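## Task

Shift each plate of the ELISA line forward one station, in any order: F10, the upper plate in IN, goes to WASHER; F07 goes from READER to DONE and is nested on top of the stack there; E01 goes from WASHER to DISPENSER; E07 goes from DISPENSER to SHAKER; E10 goes from SHAKER to READER. Each plate on an instrument must sit flat and seated within the locators, with well A1 at the corner labelled A1 (on SHAKER, at the A1 mark). In DONE either orientation is fine. Plates in IN and DONE that are not moved must stay as they were. Nothing may count on the robot holding it at the end: release, then pull the gripper away.

## Robot and tools

Robot: a single 7-joint Kinova Gen3 arm carrying a Robotiq 2F-85 two-finger parallel gripper and a wrist camera. There is only one arm, so every command row covers just this arm plus its gripper.

Frame: the scene frame has its origin on the table surface straight below the arm base; +z is up, and +y lies to the left when facing along +x. The base may sit slightly tilted on the table. Camera calibration (K, distortion, T_world_to_cam in metres) is given for cam_high and cam_low in this frame; cam_wrist has intrinsics only, its pose roughly following the link wrist_camera_optical (+z forward, +x right, +y down in the image), with a few cm and ~11 degrees of uncertainty. Images are 672x504 for cam_high, cam_low and cam_wrist.

execute_actions: argument actions is a list holding zero or one item. An empty list sends nothing and returns the present state with pictures. A motion item is {"rows": [[...], ...], "steps": n}: up to 15 rows, n from 3 to 15 control steps of 1/30 s each (default 15). Each row is used for one step; if rows run out, the last is repeated. A wait item is {"steps": n} with n up to 300, counted from the previous result and including your reply time. Optional pictures: true attaches camera images. A refused call moves nothing.

Each row has exactly 9 numbers in this order: joint_1 (waist), joint_2 (shoulder), joint_3 (upper arm roll), joint_4 (elbow), joint_5 (forearm roll), joint_6 (wrist pitch), joint_7 (wrist roll), gripper position, gripper speed. The seven joint values are absolute target angles in radians, the same numbers shown on the Joint positions line, not offsets. Stated ranges: joints 1, 3, 5, 7 from -69.115 to 69.115; joint_2 -2.250 to 2.250; joint_4 -2.580 to 2.580; joint_6 -2.100 to 2.100. A target beyond a limit by more than 0.013 and farther out than the current angle gets the call refused; true limits may differ by up to 0.013, and targets past them are clipped, reported by a "joint sent to its limit" line (possibly about an earlier action).

Gripper position is an absolute opening in [-1, 1]: +1 wide open (85 mm), 0 about 41 mm, about -0.8 pads touching, -1 close until blocked. Gripper speed in [-1, 1] sets how fast the gap changes: roughly 20 mm/s at -1, 85 at 0, 150 at +1. Full closing squeezes with about 190 to 235 N per pad; there is no force setting. For a firm grip hold -1; for a gentle one, open and then command a little under the object's width. To release, command something wider than the object. Fingers stay put until the position number changes by at least 0.01, but re-close toward the command if the object slips or is lost. While closing, fingertips advance about 13 mm away from the wrist, so keep that clearance above surfaces. Opened fully, the pads span a plate body across its width but not its base flange.

Motion: each step, a joint's commanded target is kept within 0.304 rad of its measured angle (waist, shoulder, upper arm roll, elbow) or 0.266 rad (forearm roll, wrist pitch, wrist roll), and all targets are pulled back if they would shift the gripper more than 70 mm in one step. Joints are speed and acceleration limited and arrive together; reversing stops them together. After long moves the arm may not yet be at the target when the result arrives; it keeps heading for the last row you sent until it stalls. Every action's final 3 steps run after its result, during your reply.

Result lines: Joint positions (rad), Joint velocities (rad/s), and joint torques in the same order (with per-unit offset, scale and noise); position_measured_pct, about 50 - 50 x gripper position, 0 when open; a stop below 90 means something is gripped or blocking, about 90 or just above means pads closed on nothing or something very thin. "joint command not followed" means the clearance check altered or blocked targets (mounting blocks and posts count as arm); HELD marks steps where your row was not fully sent. MOTOR HOT appears from 60 °C; at 75 °C an OVER-TEMPERATURE FAULT lets the arm sag, so avoid long loaded holds. A TORQUE FAULT happens when contact torque hits a load limit (46.9 N m for the first four joints, 29.5 for the last three, held load included): the arm halts 10 s and the rest of the call is dropped.

zoom_image: camera (cam_high, cam_low or cam_wrist) and region [x0, y0, x1, y1] in pixels of that camera's latest image, origin top-left, at most 504 by 504; returns a sharper crop. read_manual: optional section "licences"; only gives licence text. finished_scene: scene = number of the current scene; ends it irreversibly and reports success plus the next task.

Workcell notes: N6 (recovery nest) and RG (regrip nest) may hold plates temporarily. On every labelled item, A1 lies at the labelled short end, in the corner opposite the labelled long side. IN and DONE are deep racks filled from above, with stacks resting on the floor well below the wall tops; IN starts with two plates, DONE with one. Station names appear on housings or deck labels. Free the downstream station first (READER to DONE, then SHAKER to READER, and so on). Parts held may occasionally be tugged briefly. Avoid dropping, slamming or pressing hard, and never push anything off the table. Finish with the gripper open and withdrawn.

Each tool is called after "Emit:" as name([rows], argument=value, ...), one row to a line, values as JSON.

## Session

Emit:
execute_actions(actions=[])

Scene clock: 0.00 s of 7600.00 s.
position_measured_pct=0.0
Joint positions: [-0.121  1.269 -0.61   0.922 -0.344  1.959  3.415]
Joint velocities: [ 0.  0. -0.  0.  0. -0.  0.]
Joint torques (N m, as the joint torque sensors report them, + toward a larger angle): no reading
Motor temperatures (°C, as the motors report them): [30 28 31 31 32 40 39]

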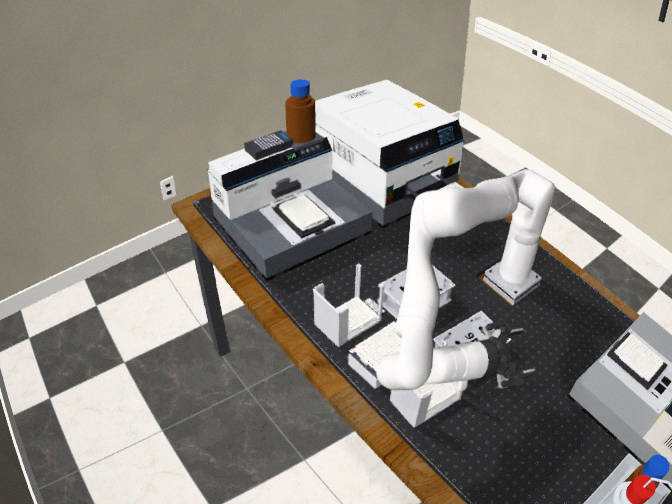

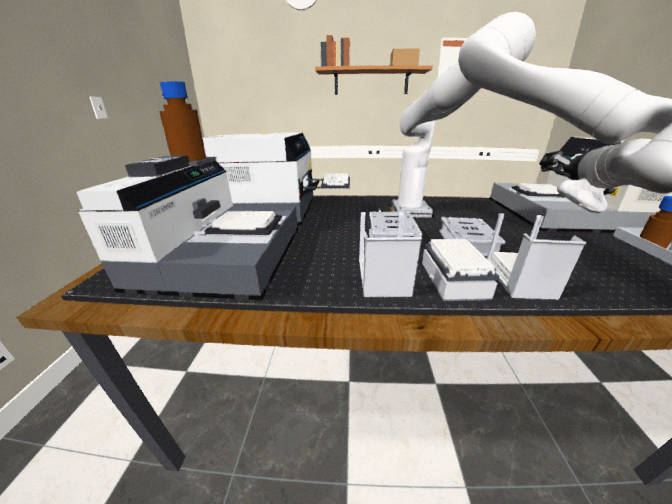

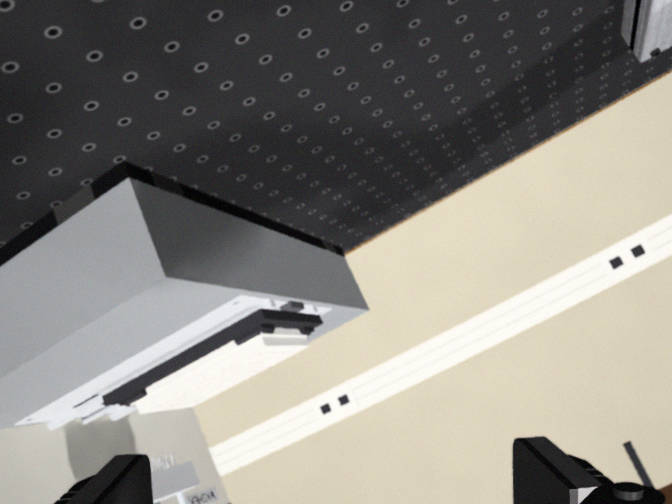

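Emit:
execute_actions([
  {"rows":[[-0.121,0.6,-0.61,0.922,-0.344,1.959,4.662,1,0]]},
])

Emit:
execute_actions([
  {"steps":15},
])

Emit:
execute_actions([
  {"rows":[[-0.05,0.33,0,1.314,0,1.4975,4.662,1,0]]},
])

Emit:
execute_actions([
  {"steps":40},
], pictures=true)

Scene clock: 0.57 s of 7600.00 s.
position_measured_pct=0.0
Joint positions: [-0.121  0.991 -0.61   0.922 -0.344  1.959  3.657]
Joint velocities: [ 0.001 -0.976  0.    -0.002  0.     0.     0.855]
Joint torques (N m, as the joint torque sensors report them, + toward a larger angle): [ -0.74 -22.03  -3.14  -5.57  -2.07   1.31  -0.13]
Motor temperatures (°C, as the motors report them): [30 28 31 31 32 40 39]
Steps of this call (steps 1 to 5: nothing new was sent; steps 6 to 17: the first 12 steps of this action). Readings (joint positions | what the end effector reports):
6: [-0.121 1.268 -0.610 0.922 -0.344 1.959 3.416] | position_measured_pct=0.0
7: [-0.121 1.263 -0.609 0.923 -0.343 1.959 3.420] | position_measured_pct=0.0
9: [-0.121 1.236 -0.609 0.924 -0.343 1.959 3.443] | position_measured_pct=0.0
13: [-0.121 1.121 -0.609 0.923 -0.343 1.959 3.543] | position_measured_pct=0.0
17: the state above

Scene clock: 1.07 s of 7600.00 s.
position_measured_pct=0.0
Joint positions: [-0.121  0.628 -0.611  0.921 -0.344  1.959  4.196]
Joint velocities: [-0.001 -0.193  0.004  0.005  0.003 -0.002  1.215]
Joint torques (N m, as the joint torque sensors report them, + toward a larger angle): [ -0.13 -16.86  -1.75  -6.59  -1.87   0.33  -0.21]
Motor temperatures (°C, as the motors report them): [30 28 31 31 32 40 39]
Kept back: nothing.
Steps of this call (steps 1 to 3: the last 3 steps of your previous action; steps 4 to 15: the robot went on to your last target). Readings (joint positions | what the end effector reports):
1: [-0.121 0.958 -0.610 0.922 -0.344 1.959 3.686] | position_measured_pct=0.0
2: [-0.121 0.926 -0.610 0.922 -0.344 1.959 3.715] | position_measured_pct=0.0
4: [-0.120 0.860 -0.610 0.922 -0.344 1.959 3.772] | position_measured_pct=0.0
8: [-0.121 0.733 -0.610 0.921 -0.344 1.959 3.911] | position_measured_pct=0.0
15: the state above

Scene clock: 1.47 s of 7600.00 s.
position_measured_pct=0.0
Joint positions: [-0.08   0.436 -0.375  1.141 -0.151  1.749  4.506]
Joint velocities: [ 0.088 -0.328  0.827  0.558  0.492 -0.726  0.511]
Joint torques (N m, as the joint torque sensors report them, + toward a larger angle): [  0.28 -16.86  -0.42  -8.27  -0.6    0.17   0.12]
Motor temperatures (°C, as the motors report them): [30 28 31 31 32 40 39]
Steps of this call (steps 1 to 12: the first 12 steps of this action). Readings (joint positions | what the end effector reports):
1: [-0.121 0.622 -0.610 0.922 -0.344 1.959 4.236] | position_measured_pct=0.0
2: [-0.120 0.612 -0.607 0.926 -0.341 1.955 4.275] | position_measured_pct=0.0
4: [-0.114 0.577 -0.585 0.950 -0.321 1.934 4.329] | position_measured_pct=0.0
8: [-0.094 0.489 -0.485 1.051 -0.232 1.845 4.423] | position_measured_pct=0.0
12: the state above

Scene clock: 2.80 s of 7600.00 s.
position_measured_pct=0.0
Joint positions: [-0.05   0.33  -0.     1.314 -0.     1.497  4.662]
Joint velocities: [-0.001  0.001 -0.    -0.     0.001  0.     0.   ]
Joint torques (N m, as the joint torque sensors report them, + toward a larger angle): [ -0.34 -15.37   0.84  -9.24   0.02  -0.19  -0.09]
Motor temperatures (°C, as the motors report them): [30 28 31 31 32 40 39]
Kept back: nothing.
Steps of this call (steps 1 to 3: the last 3 steps of your previous action; steps 4 to 30: the robot went on to your last target; steps 31 to 40: nothing new was sent). Readings (joint positions | what the end effector reports):
1: [-0.077 0.426 -0.348 1.159 -0.135 1.725 4.522] | position_measured_pct=0.0
2: [-0.074 0.416 -0.319 1.175 -0.121 1.701 4.537] | position_measured_pct=0.0
4: [-0.070 0.400 -0.262 1.203 -0.096 1.660 4.562] | position_measured_pct=0.0
8: [-0.061 0.370 -0.147 1.252 -0.054 1.588 4.606] | position_measured_pct=0.0
40: the state above
The arm was judged still, so your last target was given up. Only a new action makes it travel on or press farther. Fingers that are still opening or closing keep moving.

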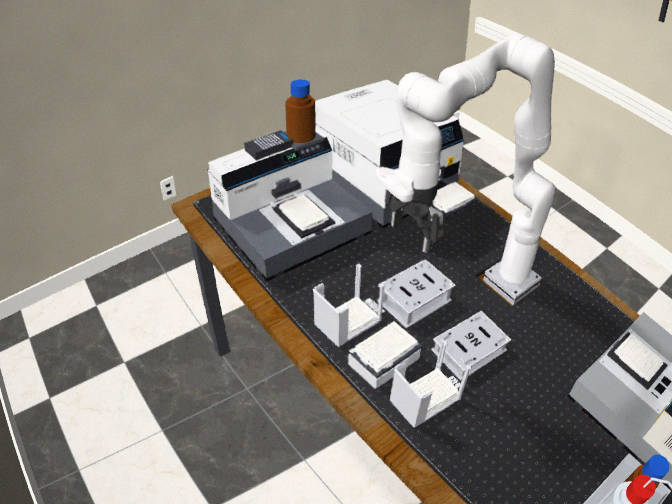

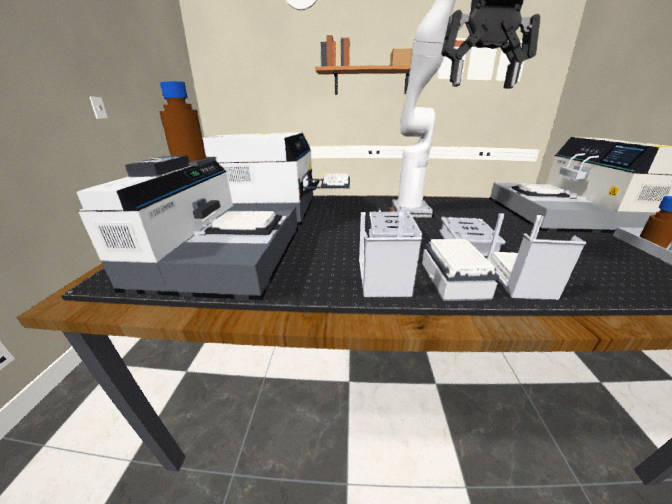

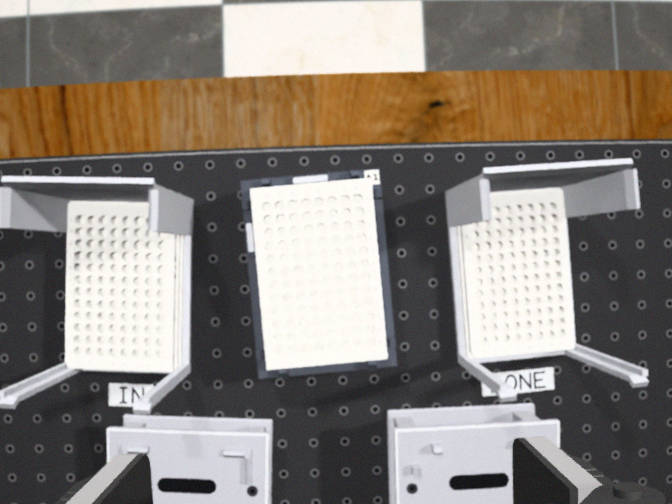

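Emit:
zoom_image(camera="cam_wrist", region=[0, 150, 420, 420])

Emit:
zoom_image(camera="cam_wrist", region=[420, 140, 672, 400])

Emit:
zoom_image(camera="cam_high", region=[300, 280, 480, 430])

Emit:
zoom_image(camera="cam_low", region=[400, 220, 600, 310])

Emit:
execute_actions([
  {"rows":[[1.472,-0.147,0,1.849,0,1.439,4.614,1,0]]},
])

Emit:
execute_actions([
  {"steps":55},
], pictures=true)

Region (0, 150, 420, 420) of cam_wrist's 672x504 image, scaled by 1.200; it fills the top 324 rows of this view, and the rest is white.

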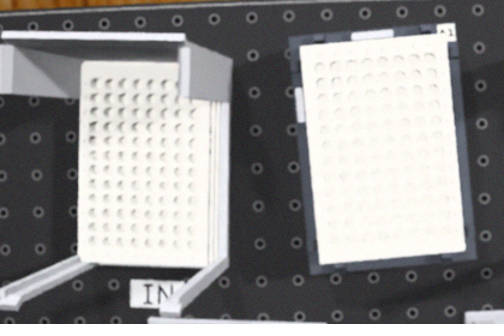

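Region (420, 140, 672, 400) of cam_wrist's 672x504 image, scaled by 1.938; it fills the left 488 columns of this view, and the rest is white.

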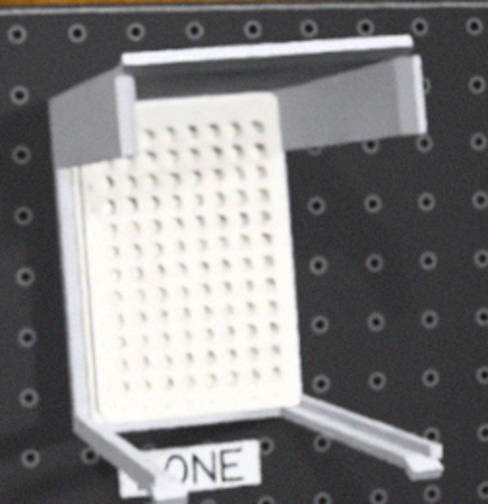

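Region (300, 280, 480, 430) of cam_high's 672x504 image, scaled by 2.800, with more detail than that image has.

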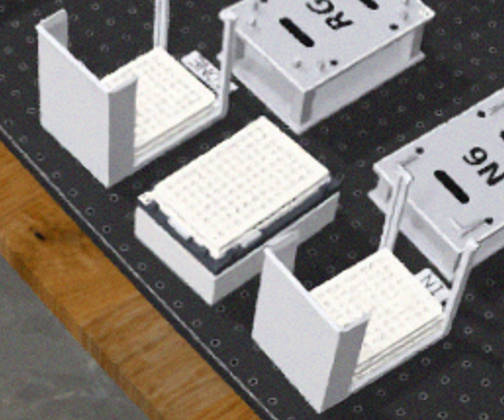

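Region (400, 220, 600, 310) of cam_low's 672x504 image, scaled by 2.520, with more detail than that image has; it fills the top 227 rows of this view, and the rest is white.

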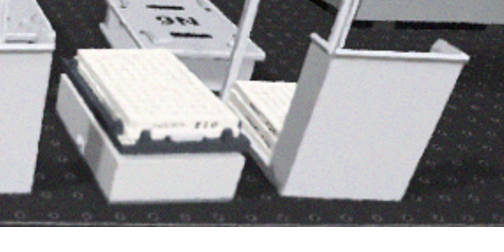

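Scene clock: 3.33 s of 7600.00 s.
position_measured_pct=0.0
Joint positions: [ 0.195  0.089 -0.     1.55  -0.     1.462  4.634]
Joint velocities: [ 0.82  -0.735  0.005  0.803  0.002 -0.072 -0.062]
Joint torques (N m, as the joint torque sensors report them, + toward a larger angle): [-0.24 -9.44  0.29 -8.02 -0.21 -0.54 -0.25]
Motor temperatures (°C, as the motors report them): [30 28 31 31 32 40 39]
Steps of this call (steps 1 to 4: nothing new was sent; steps 5 to 16: the first 12 steps of this action). Readings (joint positions | what the end effector reports):
5: [-0.049 0.329 -0.000 1.315 -0.000 1.497 4.662] | position_measured_pct=0.0
6: [-0.043 0.323 -0.001 1.320 -0.001 1.496 4.661] | position_measured_pct=0.0
8: [-0.014 0.295 -0.003 1.346 -0.001 1.491 4.657] | position_measured_pct=0.0
12: [0.088 0.194 -0.000 1.445 0.000 1.474 4.644] | position_measured_pct=0.0
16: the state above

Scene clock: 5.17 s of 7600.00 s.
position_measured_pct=0.0
Joint positions: [ 1.472 -0.147  0.     1.849  0.     1.439  4.614]
Joint velocities: [ 0.     0.    -0.001  0.    -0.    -0.    -0.001]
Joint torques (N m, as the joint torque sensors report them, + toward a larger angle): [-0.42 -6.1   0.9  -8.83 -0.09 -0.27 -0.03]
Motor temperatures (°C, as the motors report them): [30 28 31 31 32 40 39]
Kept back: nothing.
Steps of this call (steps 1 to 3: the last 3 steps of your previous action; steps 4 to 55: the robot went on to your last target). Readings (joint positions | what the end effector reports):
1: [0.223 0.066 0.000 1.577 0.000 1.460 4.632] | position_measured_pct=0.0
2: [0.251 0.044 0.000 1.604 0.000 1.458 4.630] | position_measured_pct=0.0
4: [0.311 0.006 0.000 1.654 0.000 1.454 4.626] | position_measured_pct=0.0
8: [0.446 -0.056 0.000 1.736 0.000 1.448 4.621] | position_measured_pct=0.0
55: the state above

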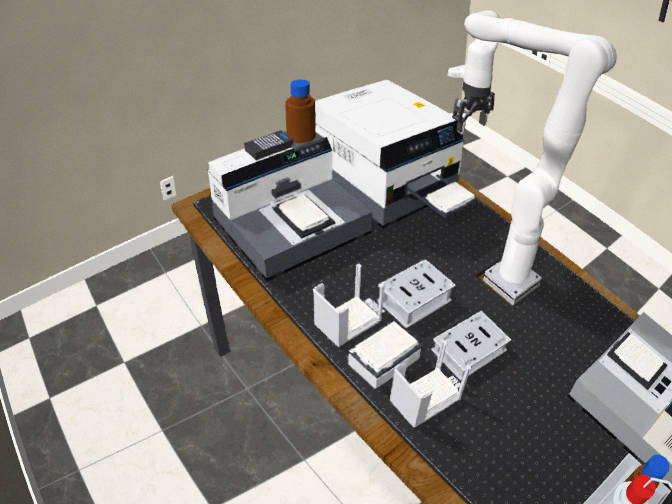

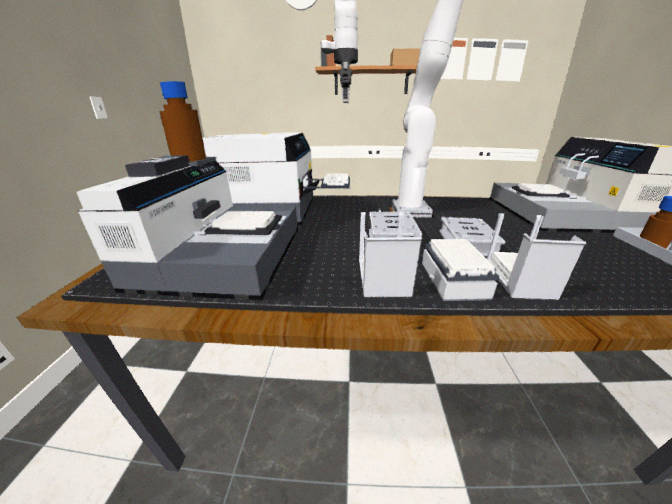

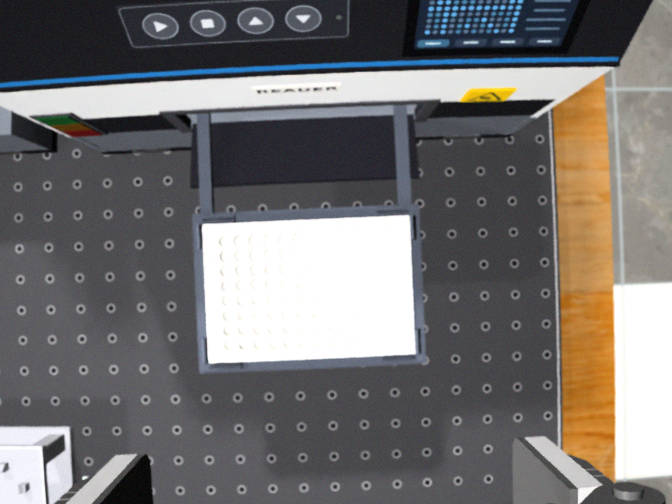

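Emit:
execute_actions(actions=[])

Scene clock: 5.67 s of 7600.00 s.
position_measured_pct=0.0
Joint positions: [ 1.472 -0.147  0.     1.849 -0.     1.439  4.614]
Joint velocities: [ 0.    -0.001 -0.     0.001  0.     0.    -0.002]
Joint torques (N m, as the joint torque sensors report them, + toward a larger angle): [-0.42 -6.24  0.06 -8.83 -0.13 -0.05  0.08]
Motor temperatures (°C, as the motors report them): [30 28 31 31 32 40 39]
Kept back: nothing.
Steps of this call (steps 1 to 15: the robot went on to your last target). Readings (joint positions | what the end effector reports):
1: [1.472 -0.147 0.000 1.849 0.000 1.439 4.614] | position_measured_pct=0.0
2: [1.472 -0.147 0.000 1.849 0.000 1.439 4.614] | position_measured_pct=0.0
4: [1.472 -0.147 0.000 1.849 0.000 1.439 4.614] | position_measured_pct=0.0
8: [1.472 -0.147 0.000 1.849 0.000 1.439 4.614] | position_measured_pct=0.0
15: the state above
The arm was judged still, so your last target was given up. Only a new action makes it travel on or press farther. Fingers that are still opening or closing keep moving.

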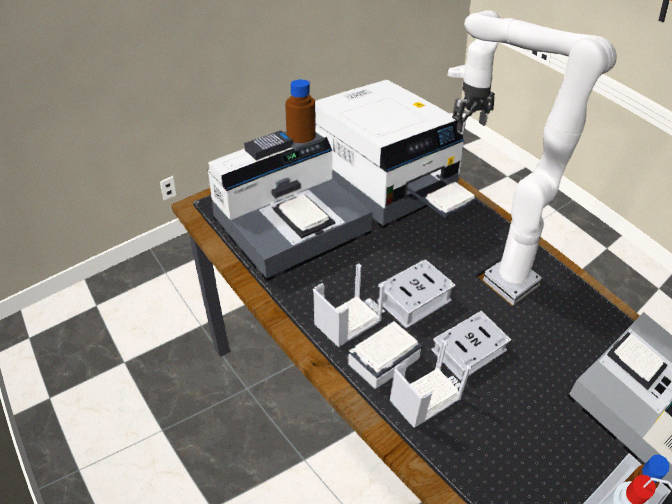

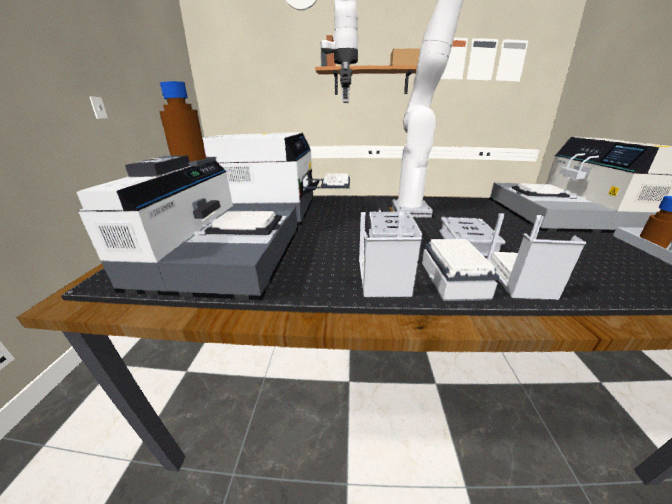

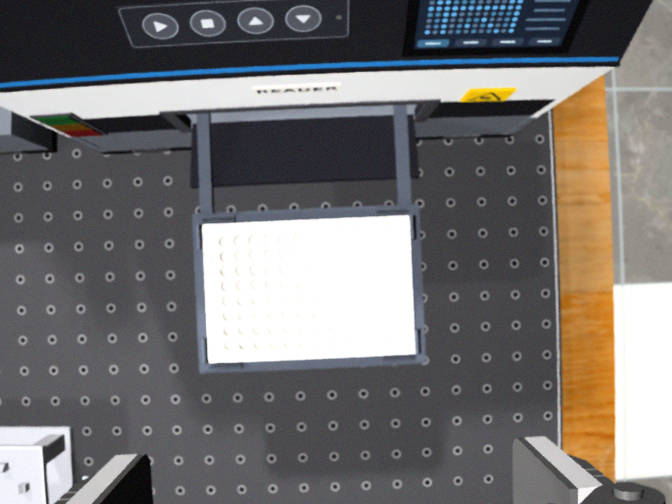

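Emit:
execute_actions([
  {"rows":[[1.4512,0.1472,0,2.2268,0,0.7676,6.1636,1,0]],"steps":15},
])

Emit:
execute_actions([
  {"steps":45},
], pictures=true)

Scene clock: 6.27 s of 7600.00 s.
position_measured_pct=0.0
Joint positions: [ 1.457  0.061 -0.     2.105  0.     1.178  4.874]
Joint velocities: [-0.034  0.52  -0.001  0.776 -0.001 -1.196  1.204]
Joint torques (N m, as the joint torque sensors report them, + toward a larger angle): [  0.06 -10.69   0.81  -8.37   0.23   0.36   0.  ]
Motor temperatures (°C, as the motors report them): [30 28 31 31 32 40 39]
Steps of this call (steps 1 to 6: nothing new was sent; steps 7 to 18: the first 12 steps of this action). Readings (joint positions | what the end effector reports):
7: [1.472 -0.146 0.000 1.850 0.000 1.439 4.614] | position_measured_pct=0.0
8: [1.472 -0.141 0.000 1.854 0.000 1.435 4.618] | position_measured_pct=0.0
10: [1.470 -0.113 0.000 1.879 0.000 1.412 4.640] | position_measured_pct=0.0
14: [1.463 -0.022 -0.000 1.986 0.000 1.317 4.735] | position_measured_pct=0.0
18: the state above

Scene clock: 7.77 s of 7600.00 s.
position_measured_pct=0.0
Joint positions: [1.451 0.147 0.    2.227 0.    0.768 6.164]
Joint velocities: [-0.001 -0.001 -0.    -0.    -0.001 -0.    -0.   ]
Joint torques (N m, as the joint torque sensors report them, + toward a larger angle): [-0.54 -8.75  0.6  -6.04 -0.11 -0.15  0.03]
Motor temperatures (°C, as the motors report them): [30 28 31 31 32 40 39]
Kept back: nothing.
Steps of this call (steps 1 to 3: the last 3 steps of your previous action; steps 4 to 45: the robot went on to your last target). Readings (joint positions | what the end effector reports):
1: [1.456 0.076 -0.000 2.128 -0.000 1.138 4.914] | position_measured_pct=0.0
2: [1.455 0.090 -0.000 2.148 -0.000 1.098 4.955] | position_measured_pct=0.0
4: [1.454 0.110 -0.000 2.178 -0.000 1.016 5.036] | position_measured_pct=0.0
8: [1.452 0.132 -0.000 2.208 -0.000 0.875 5.198] | position_measured_pct=0.0
45: the state above

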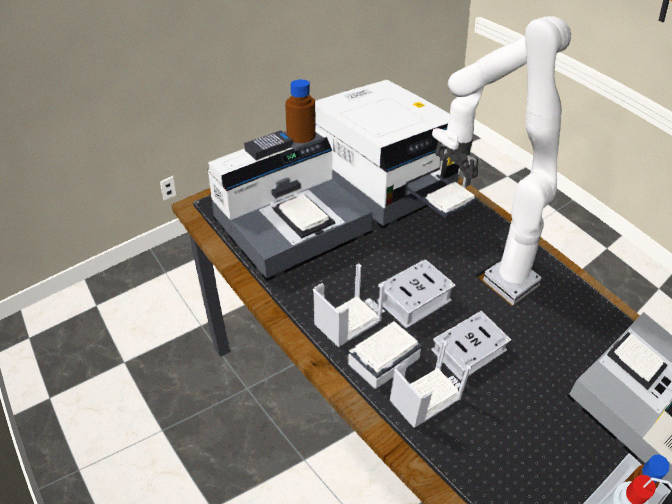

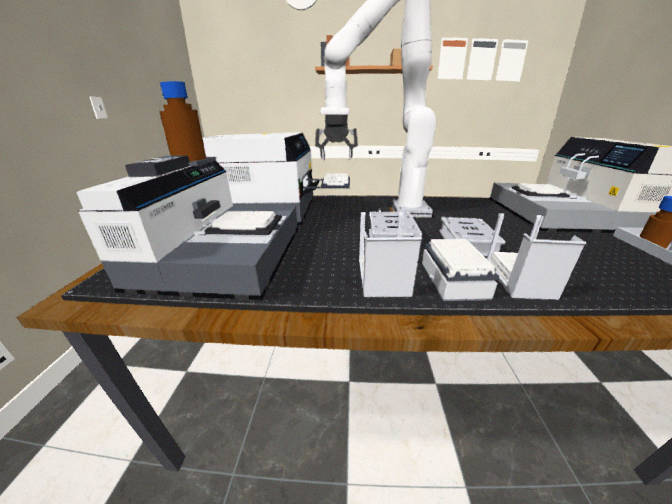

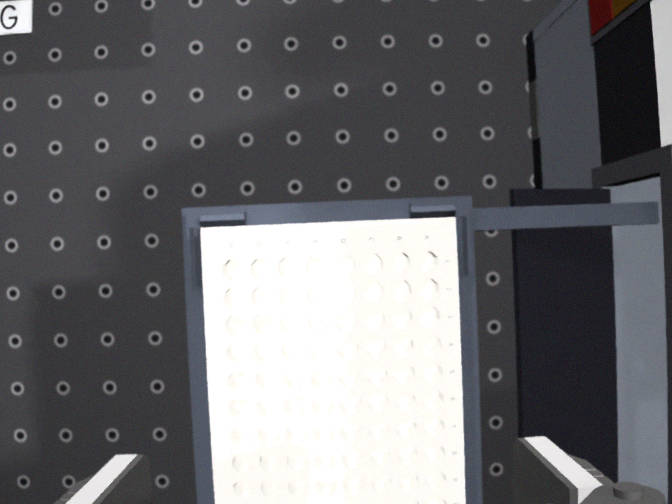

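Emit:
execute_actions([
  {"rows":[[1.4512,0.2513,0,2.2908,0,0.5995,6.152,1,0]],"steps":15},
])

Emit:
execute_actions([
  {"steps":12},
], pictures=true)

Scene clock: 8.33 s of 7600.00 s.
position_measured_pct=0.0
Joint positions: [ 1.451  0.248 -0.     2.29   0.     0.6    6.152]
Joint velocities: [ 0.001  0.026 -0.001  0.006 -0.    -0.005  0.001]
Joint torques (N m, as the joint torque sensors report them, + toward a larger angle): [-0.03 -9.6   1.01 -5.36  0.1  -0.41 -0.08]
Motor temperatures (°C, as the motors report them): [30 28 31 31 32 40 39]
Steps of this call (steps 1 to 5: the robot went on to your last target; steps 6 to 17: the first 12 steps of this action). Readings (joint positions | what the end effector reports):
6: [1.451 0.148 0.000 2.227 -0.000 0.767 6.164] | position_measured_pct=0.0
7: [1.451 0.154 0.000 2.230 -0.000 0.759 6.163] | position_measured_pct=0.0
9: [1.451 0.183 0.000 2.246 -0.000 0.718 6.160] | position_measured_pct=0.0
13: [1.451 0.243 -0.000 2.286 0.000 0.611 6.153] | position_measured_pct=0.0
17: the state above

Scene clock: 8.73 s of 7600.00 s.
position_measured_pct=0.0
Joint positions: [ 1.451  0.251 -0.     2.291 -0.     0.599  6.152]
Joint velocities: [-0.     0.001 -0.     0.001 -0.     0.     0.001]
Joint torques (N m, as the joint torque sensors report them, + toward a larger angle): [-0.55 -9.48  0.92 -4.68 -0.06 -0.36  0.04]
Motor temperatures (°C, as the motors report them): [30 28 31 31 32 40 39]
Kept back: nothing.
Steps of this call (steps 1 to 3: the last 3 steps of your previous action; steps 4 to 12: the robot went on to your last target). Readings (joint positions | what the end effector reports):
1: [1.451 0.249 -0.000 2.291 0.000 0.600 6.152] | position_measured_pct=0.0
2: [1.451 0.250 -0.000 2.291 0.000 0.600 6.152] | position_measured_pct=0.0
4: [1.451 0.250 -0.000 2.291 0.000 0.600 6.152] | position_measured_pct=0.0
8: [1.451 0.251 -0.000 2.291 0.000 0.600 6.152] | position_measured_pct=0.0
12: the state above

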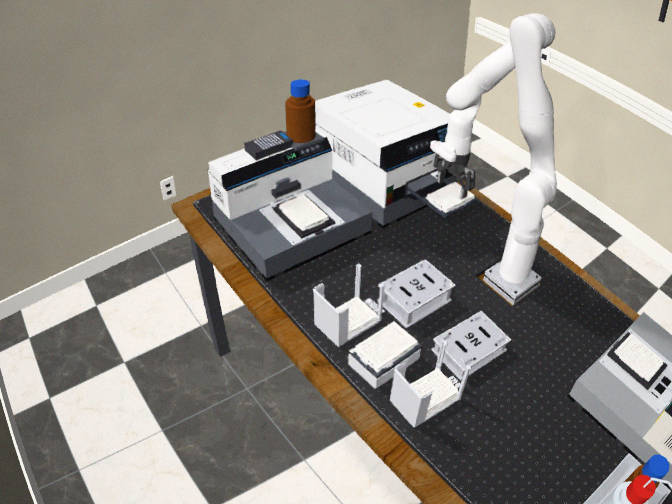

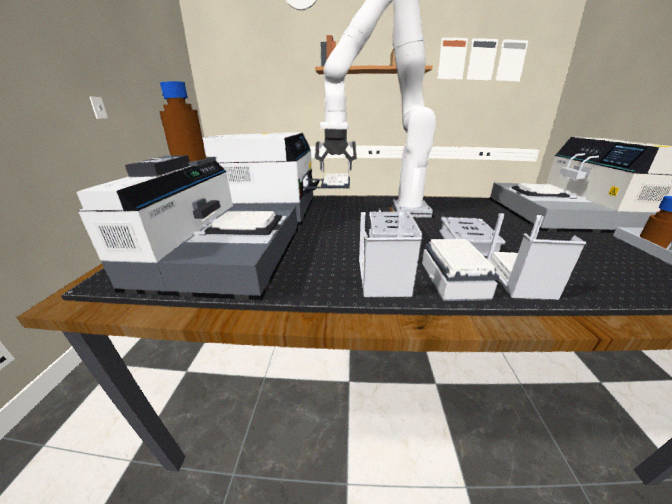

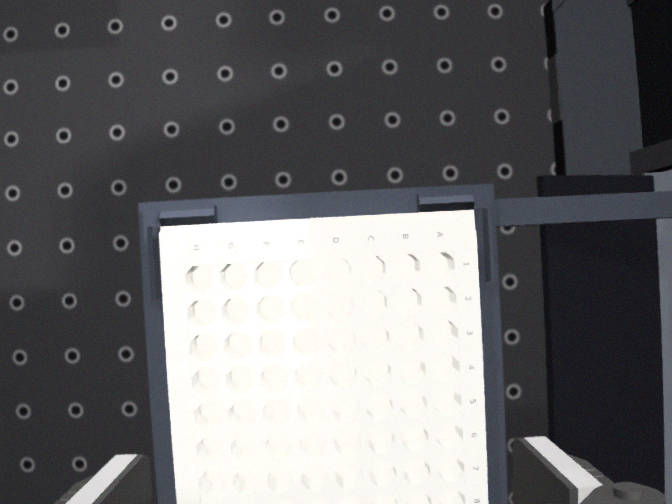

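Emit:
execute_actions([
  {"rows":[[1.4512,0.257,0,2.2946,0,0.590,6.152,1,0],[1.4512,0.263,0,2.298,0,0.5806,6.152,1,0],[1.4512,0.269,0,2.3013,0,0.5713,6.152,1,0],[1.4512,0.275,0,2.3046,0,0.562,6.152,1,0],[1.4512,0.281,0,2.308,0,0.5526,6.152,1,0],[1.4512,0.286,0,2.3107,0,0.5449,6.152,1,0],[1.4512,0.291,0,2.3135,0,0.5371,6.152,1,0],[1.4512,0.2963,0,2.3164,0,0.5289,6.152,1,0]],"steps":15},
])

Emit:
execute_actions([
  {"steps":8},
], pictures=true)

Scene clock: 9.30 s of 7600.00 s.
position_measured_pct=0.0
Joint positions: [ 1.451  0.295 -0.     2.316  0.     0.529  6.152]
Joint velocities: [ 0.     0.012 -0.     0.006  0.    -0.013 -0.001]
Joint torques (N m, as the joint torque sensors report them, + toward a larger angle): [-0.39 -9.85  0.99 -5.02  0.09  0.06 -0.03]
Motor temperatures (°C, as the motors report them): [30 28 31 31 32 40 39]
Steps of this call (steps 1 to 5: the robot went on to your last target; steps 6 to 17: the first 12 steps of this action). Readings (joint positions | what the end effector reports):
6: [1.451 0.252 0.000 2.291 -0.000 0.598 6.152] | position_measured_pct=0.0
7: [1.451 0.256 0.000 2.293 -0.000 0.594 6.152] | position_measured_pct=0.0
9: [1.451 0.266 0.000 2.299 -0.000 0.579 6.152] | position_measured_pct=0.0
13: [1.451 0.287 -0.000 2.311 0.000 0.544 6.152] | position_measured_pct=0.0
17: the state above

Scene clock: 9.57 s of 7600.00 s.
position_measured_pct=0.0
Joint positions: [ 1.451  0.296 -0.     2.316  0.     0.529  6.152]
Joint velocities: [ 0.     0.002  0.001  0.    -0.     0.     0.001]
Joint torques (N m, as the joint torque sensors report them, + toward a larger angle): [ -0.39 -10.56   0.8   -4.8   -0.21  -0.32   0.11]
Motor temperatures (°C, as the motors report them): [30 28 31 31 32 40 39]
Kept back: nothing.
Steps of this call (steps 1 to 3: the last 3 steps of your previous action; steps 4 to 8: the robot went on to your last target). Readings (joint positions | what the end effector reports):
1: [1.451 0.295 -0.000 2.316 0.000 0.529 6.152] | position_measured_pct=0.0
2: [1.451 0.295 -0.000 2.316 0.000 0.529 6.152] | position_measured_pct=0.0
4: [1.451 0.296 -0.000 2.316 0.000 0.529 6.152] | position_measured_pct=0.0
8: the state above

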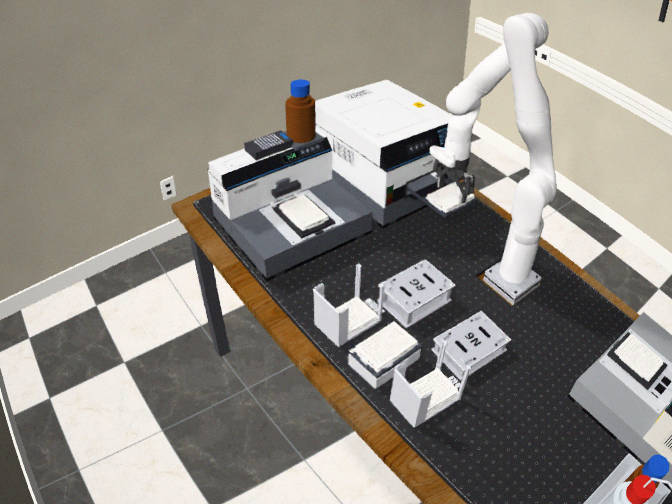

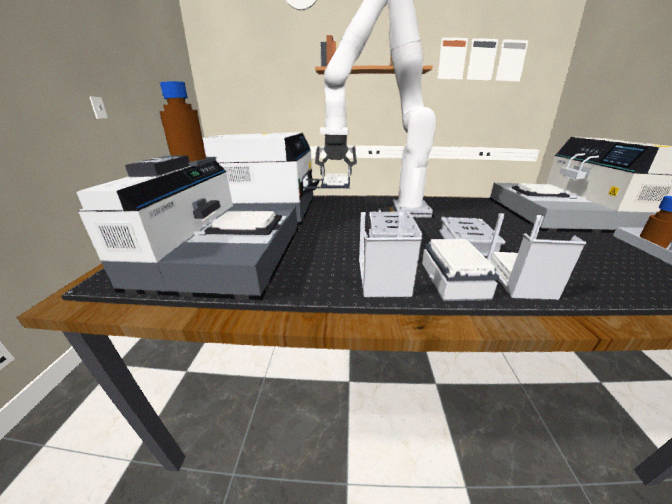

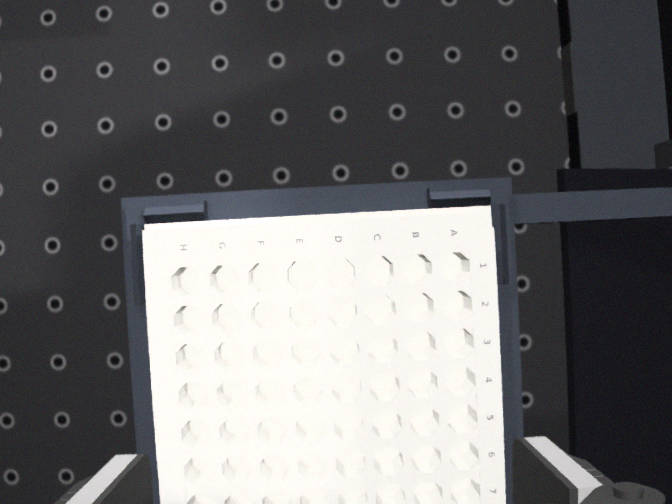

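Emit:
execute_actions([
  {"rows":[[1.4512,0.299,0,2.3178,0,0.5248,6.152,1,0],[1.4512,0.3016,0,2.3192,0,0.5208,6.152,1,0],[1.4512,0.3043,0,2.3206,0,0.5167,6.152,1,0],[1.4512,0.3069,0,2.322,0,0.5127,6.152,1,0],[1.4512,0.3096,0,2.3233,0,0.5087,6.152,1,0],[1.4512,0.3122,0,2.3247,0,0.5047,6.152,1,0],[1.4512,0.3149,0,2.326,0,0.5007,6.152,1,0]],"steps":15},
])

Emit:
execute_actions([
  {"steps":8},
], pictures=true)

Scene clock: 10.13 s of 7600.00 s.
position_measured_pct=0.0
Joint positions: [ 1.451  0.314 -0.     2.326  0.     0.501  6.152]
Joint velocities: [ 0.002  0.006 -0.001  0.     0.001 -0.002  0.001]
Joint torques (N m, as the joint torque sensors report them, + toward a larger angle): [ -0.36 -10.58   0.49  -4.09  -0.05  -0.09   0.  ]
Motor temperatures (°C, as the motors report them): [30 28 31 31 32 40 39]
Steps of this call (steps 1 to 5: the robot went on to your last target; steps 6 to 17: the first 12 steps of this action). Readings (joint positions | what the end effector reports):
6: [1.451 0.297 0.000 2.317 -0.000 0.528 6.152] | position_measured_pct=0.0
7: [1.451 0.299 0.000 2.317 -0.000 0.526 6.152] | position_measured_pct=0.0
9: [1.451 0.303 0.000 2.320 -0.000 0.519 6.152] | position_measured_pct=0.0
13: [1.451 0.313 -0.000 2.325 0.000 0.504 6.152] | position_measured_pct=0.0
17: the state above

Scene clock: 10.40 s of 7600.00 s.
position_measured_pct=0.0
Joint positions: [1.451 0.315 0.    2.326 0.    0.501 6.152]
Joint velocities: [-0.     0.001 -0.001 -0.    -0.     0.     0.001]
Joint torques (N m, as the joint torque sensors report them, + toward a larger angle): [ -0.21 -10.17   0.89  -4.54   0.02  -0.21  -0.08]
Motor temperatures (°C, as the motors report them): [30 28 31 31 32 40 39]
Kept back: nothing.
Steps of this call (steps 1 to 3: the last 3 steps of your previous action; steps 4 to 8: the robot went on to your last target). Readings (joint positions | what the end effector reports):
1: [1.451 0.314 -0.000 2.326 0.000 0.501 6.152] | position_measured_pct=0.0
2: [1.451 0.315 -0.000 2.326 0.000 0.501 6.152] | position_measured_pct=0.0
4: [1.451 0.315 -0.000 2.326 0.000 0.501 6.152] | position_measured_pct=0.0
8: the state above

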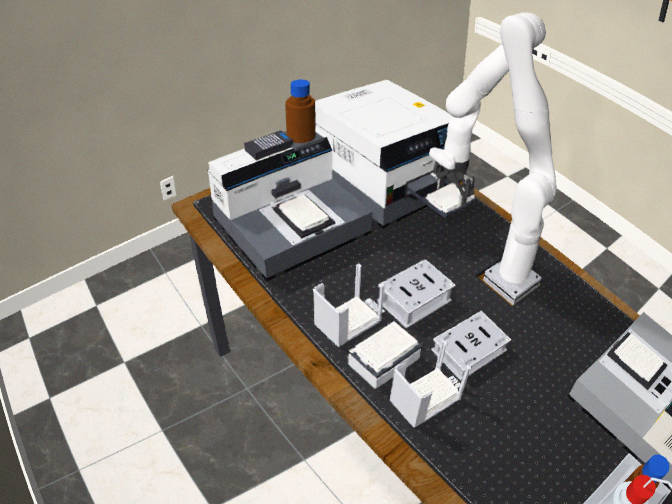

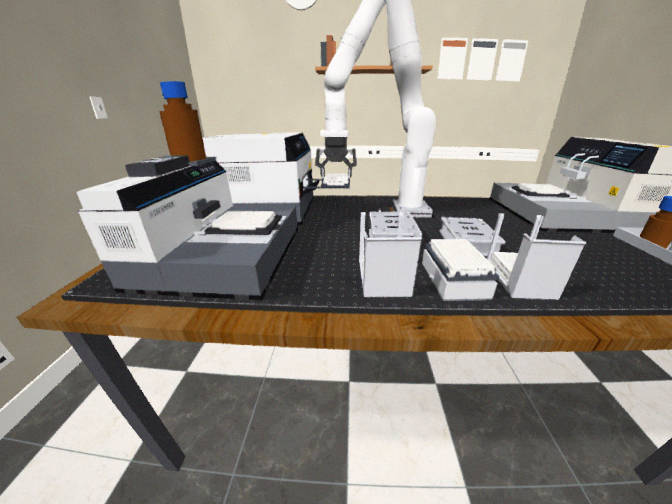

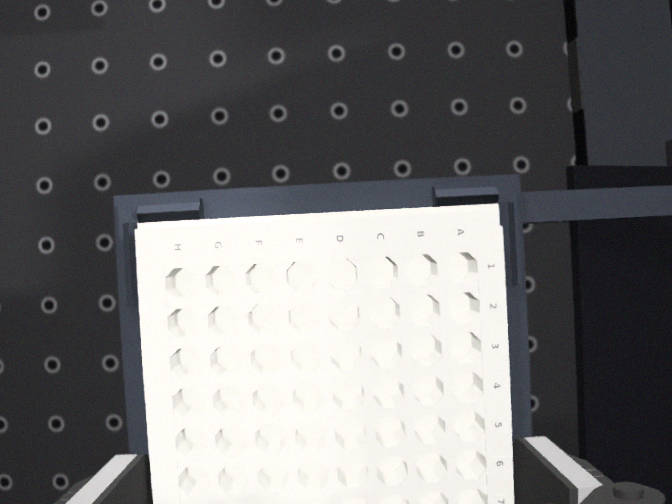

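Emit:
execute_actions([
  {"rows":[[1.4512,0.3149,0,2.326,0,0.5007,6.152,0.85,-1]],"steps":15},
])

Emit:
execute_actions([
  {"rows":[[1.4512,0.3122,0,2.3247,0,0.5047,6.152,0.85,-1],[1.4512,0.3069,0,2.322,0,0.5127,6.152,0.85,-1],[1.4512,0.3016,0,2.3192,0,0.5208,6.152,0.85,-1],[1.4512,0.2963,0,2.3164,0,0.5289,6.152,0.85,-1],[1.4512,0.286,0,2.3107,0,0.5449,6.152,0.85,-1],[1.4512,0.275,0,2.3046,0,0.562,6.152,0.85,-1],[1.4512,0.257,0,2.2946,0,0.590,6.152,0.85,-1],[1.4512,0.23,0,2.278,0,0.6336,6.152,0.85,-1],[1.4512,0.2,0,2.259,0,0.6826,6.152,0.85,-1],[1.4512,0.17,0,2.239,0,0.7326,6.152,0.85,-1],[1.4512,0.15,0,2.223,0,0.7686,6.152,0.85,-1]],"steps":15},
], pictures=true)

Scene clock: 10.97 s of 7600.00 s.
position_measured_pct=5.6
Joint positions: [ 1.451  0.313 -0.     2.326  0.     0.502  6.152]
Joint velocities: [ 0.001 -0.008  0.     0.001  0.001  0.003 -0.002]
Joint torques (N m, as the joint torque sensors report them, + toward a larger angle): [-0.49 -8.49  0.65 -4.71 -0.06 -0.74 -0.03]
Motor temperatures (°C, as the motors report them): [30 28 31 31 32 40 39]
Steps of this call (steps 1 to 5: the robot went on to your last target; steps 6 to 17: the first 12 steps of this action). Readings (joint positions | what the end effector reports):
6: [1.451 0.315 0.000 2.326 0.000 0.501 6.152] | position_measured_pct=0.0
7: [1.451 0.315 0.000 2.326 0.000 0.501 6.152] | position_measured_pct=0.0
9: [1.451 0.315 0.000 2.326 0.000 0.501 6.152] | position_measured_pct=1.2
13: [1.451 0.315 -0.000 2.326 0.000 0.501 6.152] | position_measured_pct=3.6
17: the state above

Scene clock: 11.47 s of 7600.00 s.
position_measured_pct=6.0
Joint positions: [ 1.451  0.197 -0.     2.258  0.     0.683  6.152]
Joint velocities: [ 0.001 -0.577  0.001 -0.418 -0.001  1.023  0.001]
Joint torques (N m, as the joint torque sensors report them, + toward a larger angle): [-0.32 -9.59  1.   -5.86 -0.15 -0.13  0.  ]
Motor temperatures (°C, as the motors report them): [30 28 31 31 32 40 39]
Steps of this call (steps 1 to 3: the last 3 steps of your previous action; steps 4 to 15: the first 12 steps of this action). Readings (joint positions | what the end effector reports):
4: [1.451 0.312 -0.000 2.326 0.000 0.502 6.152] | position_measured_pct=6.0
5: [1.451 0.310 -0.000 2.325 0.000 0.505 6.152] | position_measured_pct=6.0
7: [1.451 0.303 -0.000 2.321 0.000 0.516 6.152] | position_measured_pct=6.0
11: [1.451 0.271 -0.000 2.304 0.000 0.563 6.152] | position_measured_pct=6.0
15: the state above

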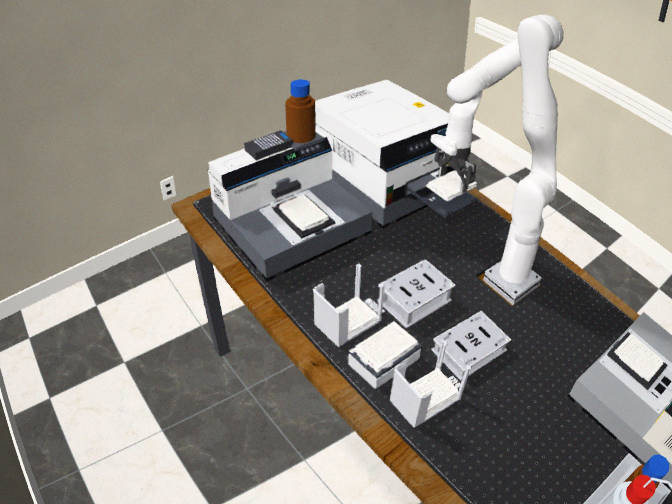

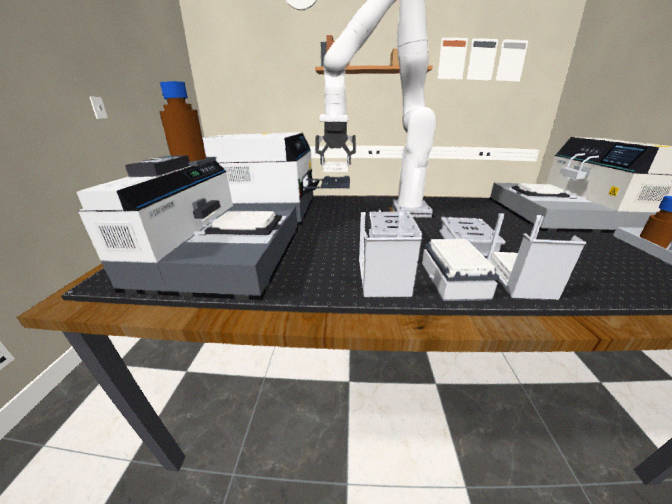

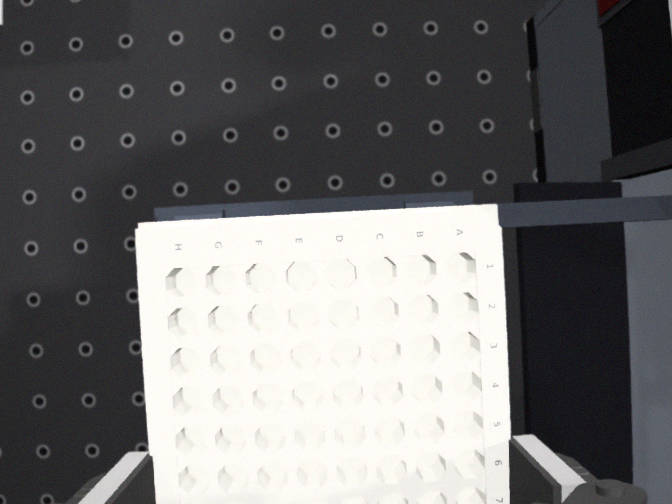

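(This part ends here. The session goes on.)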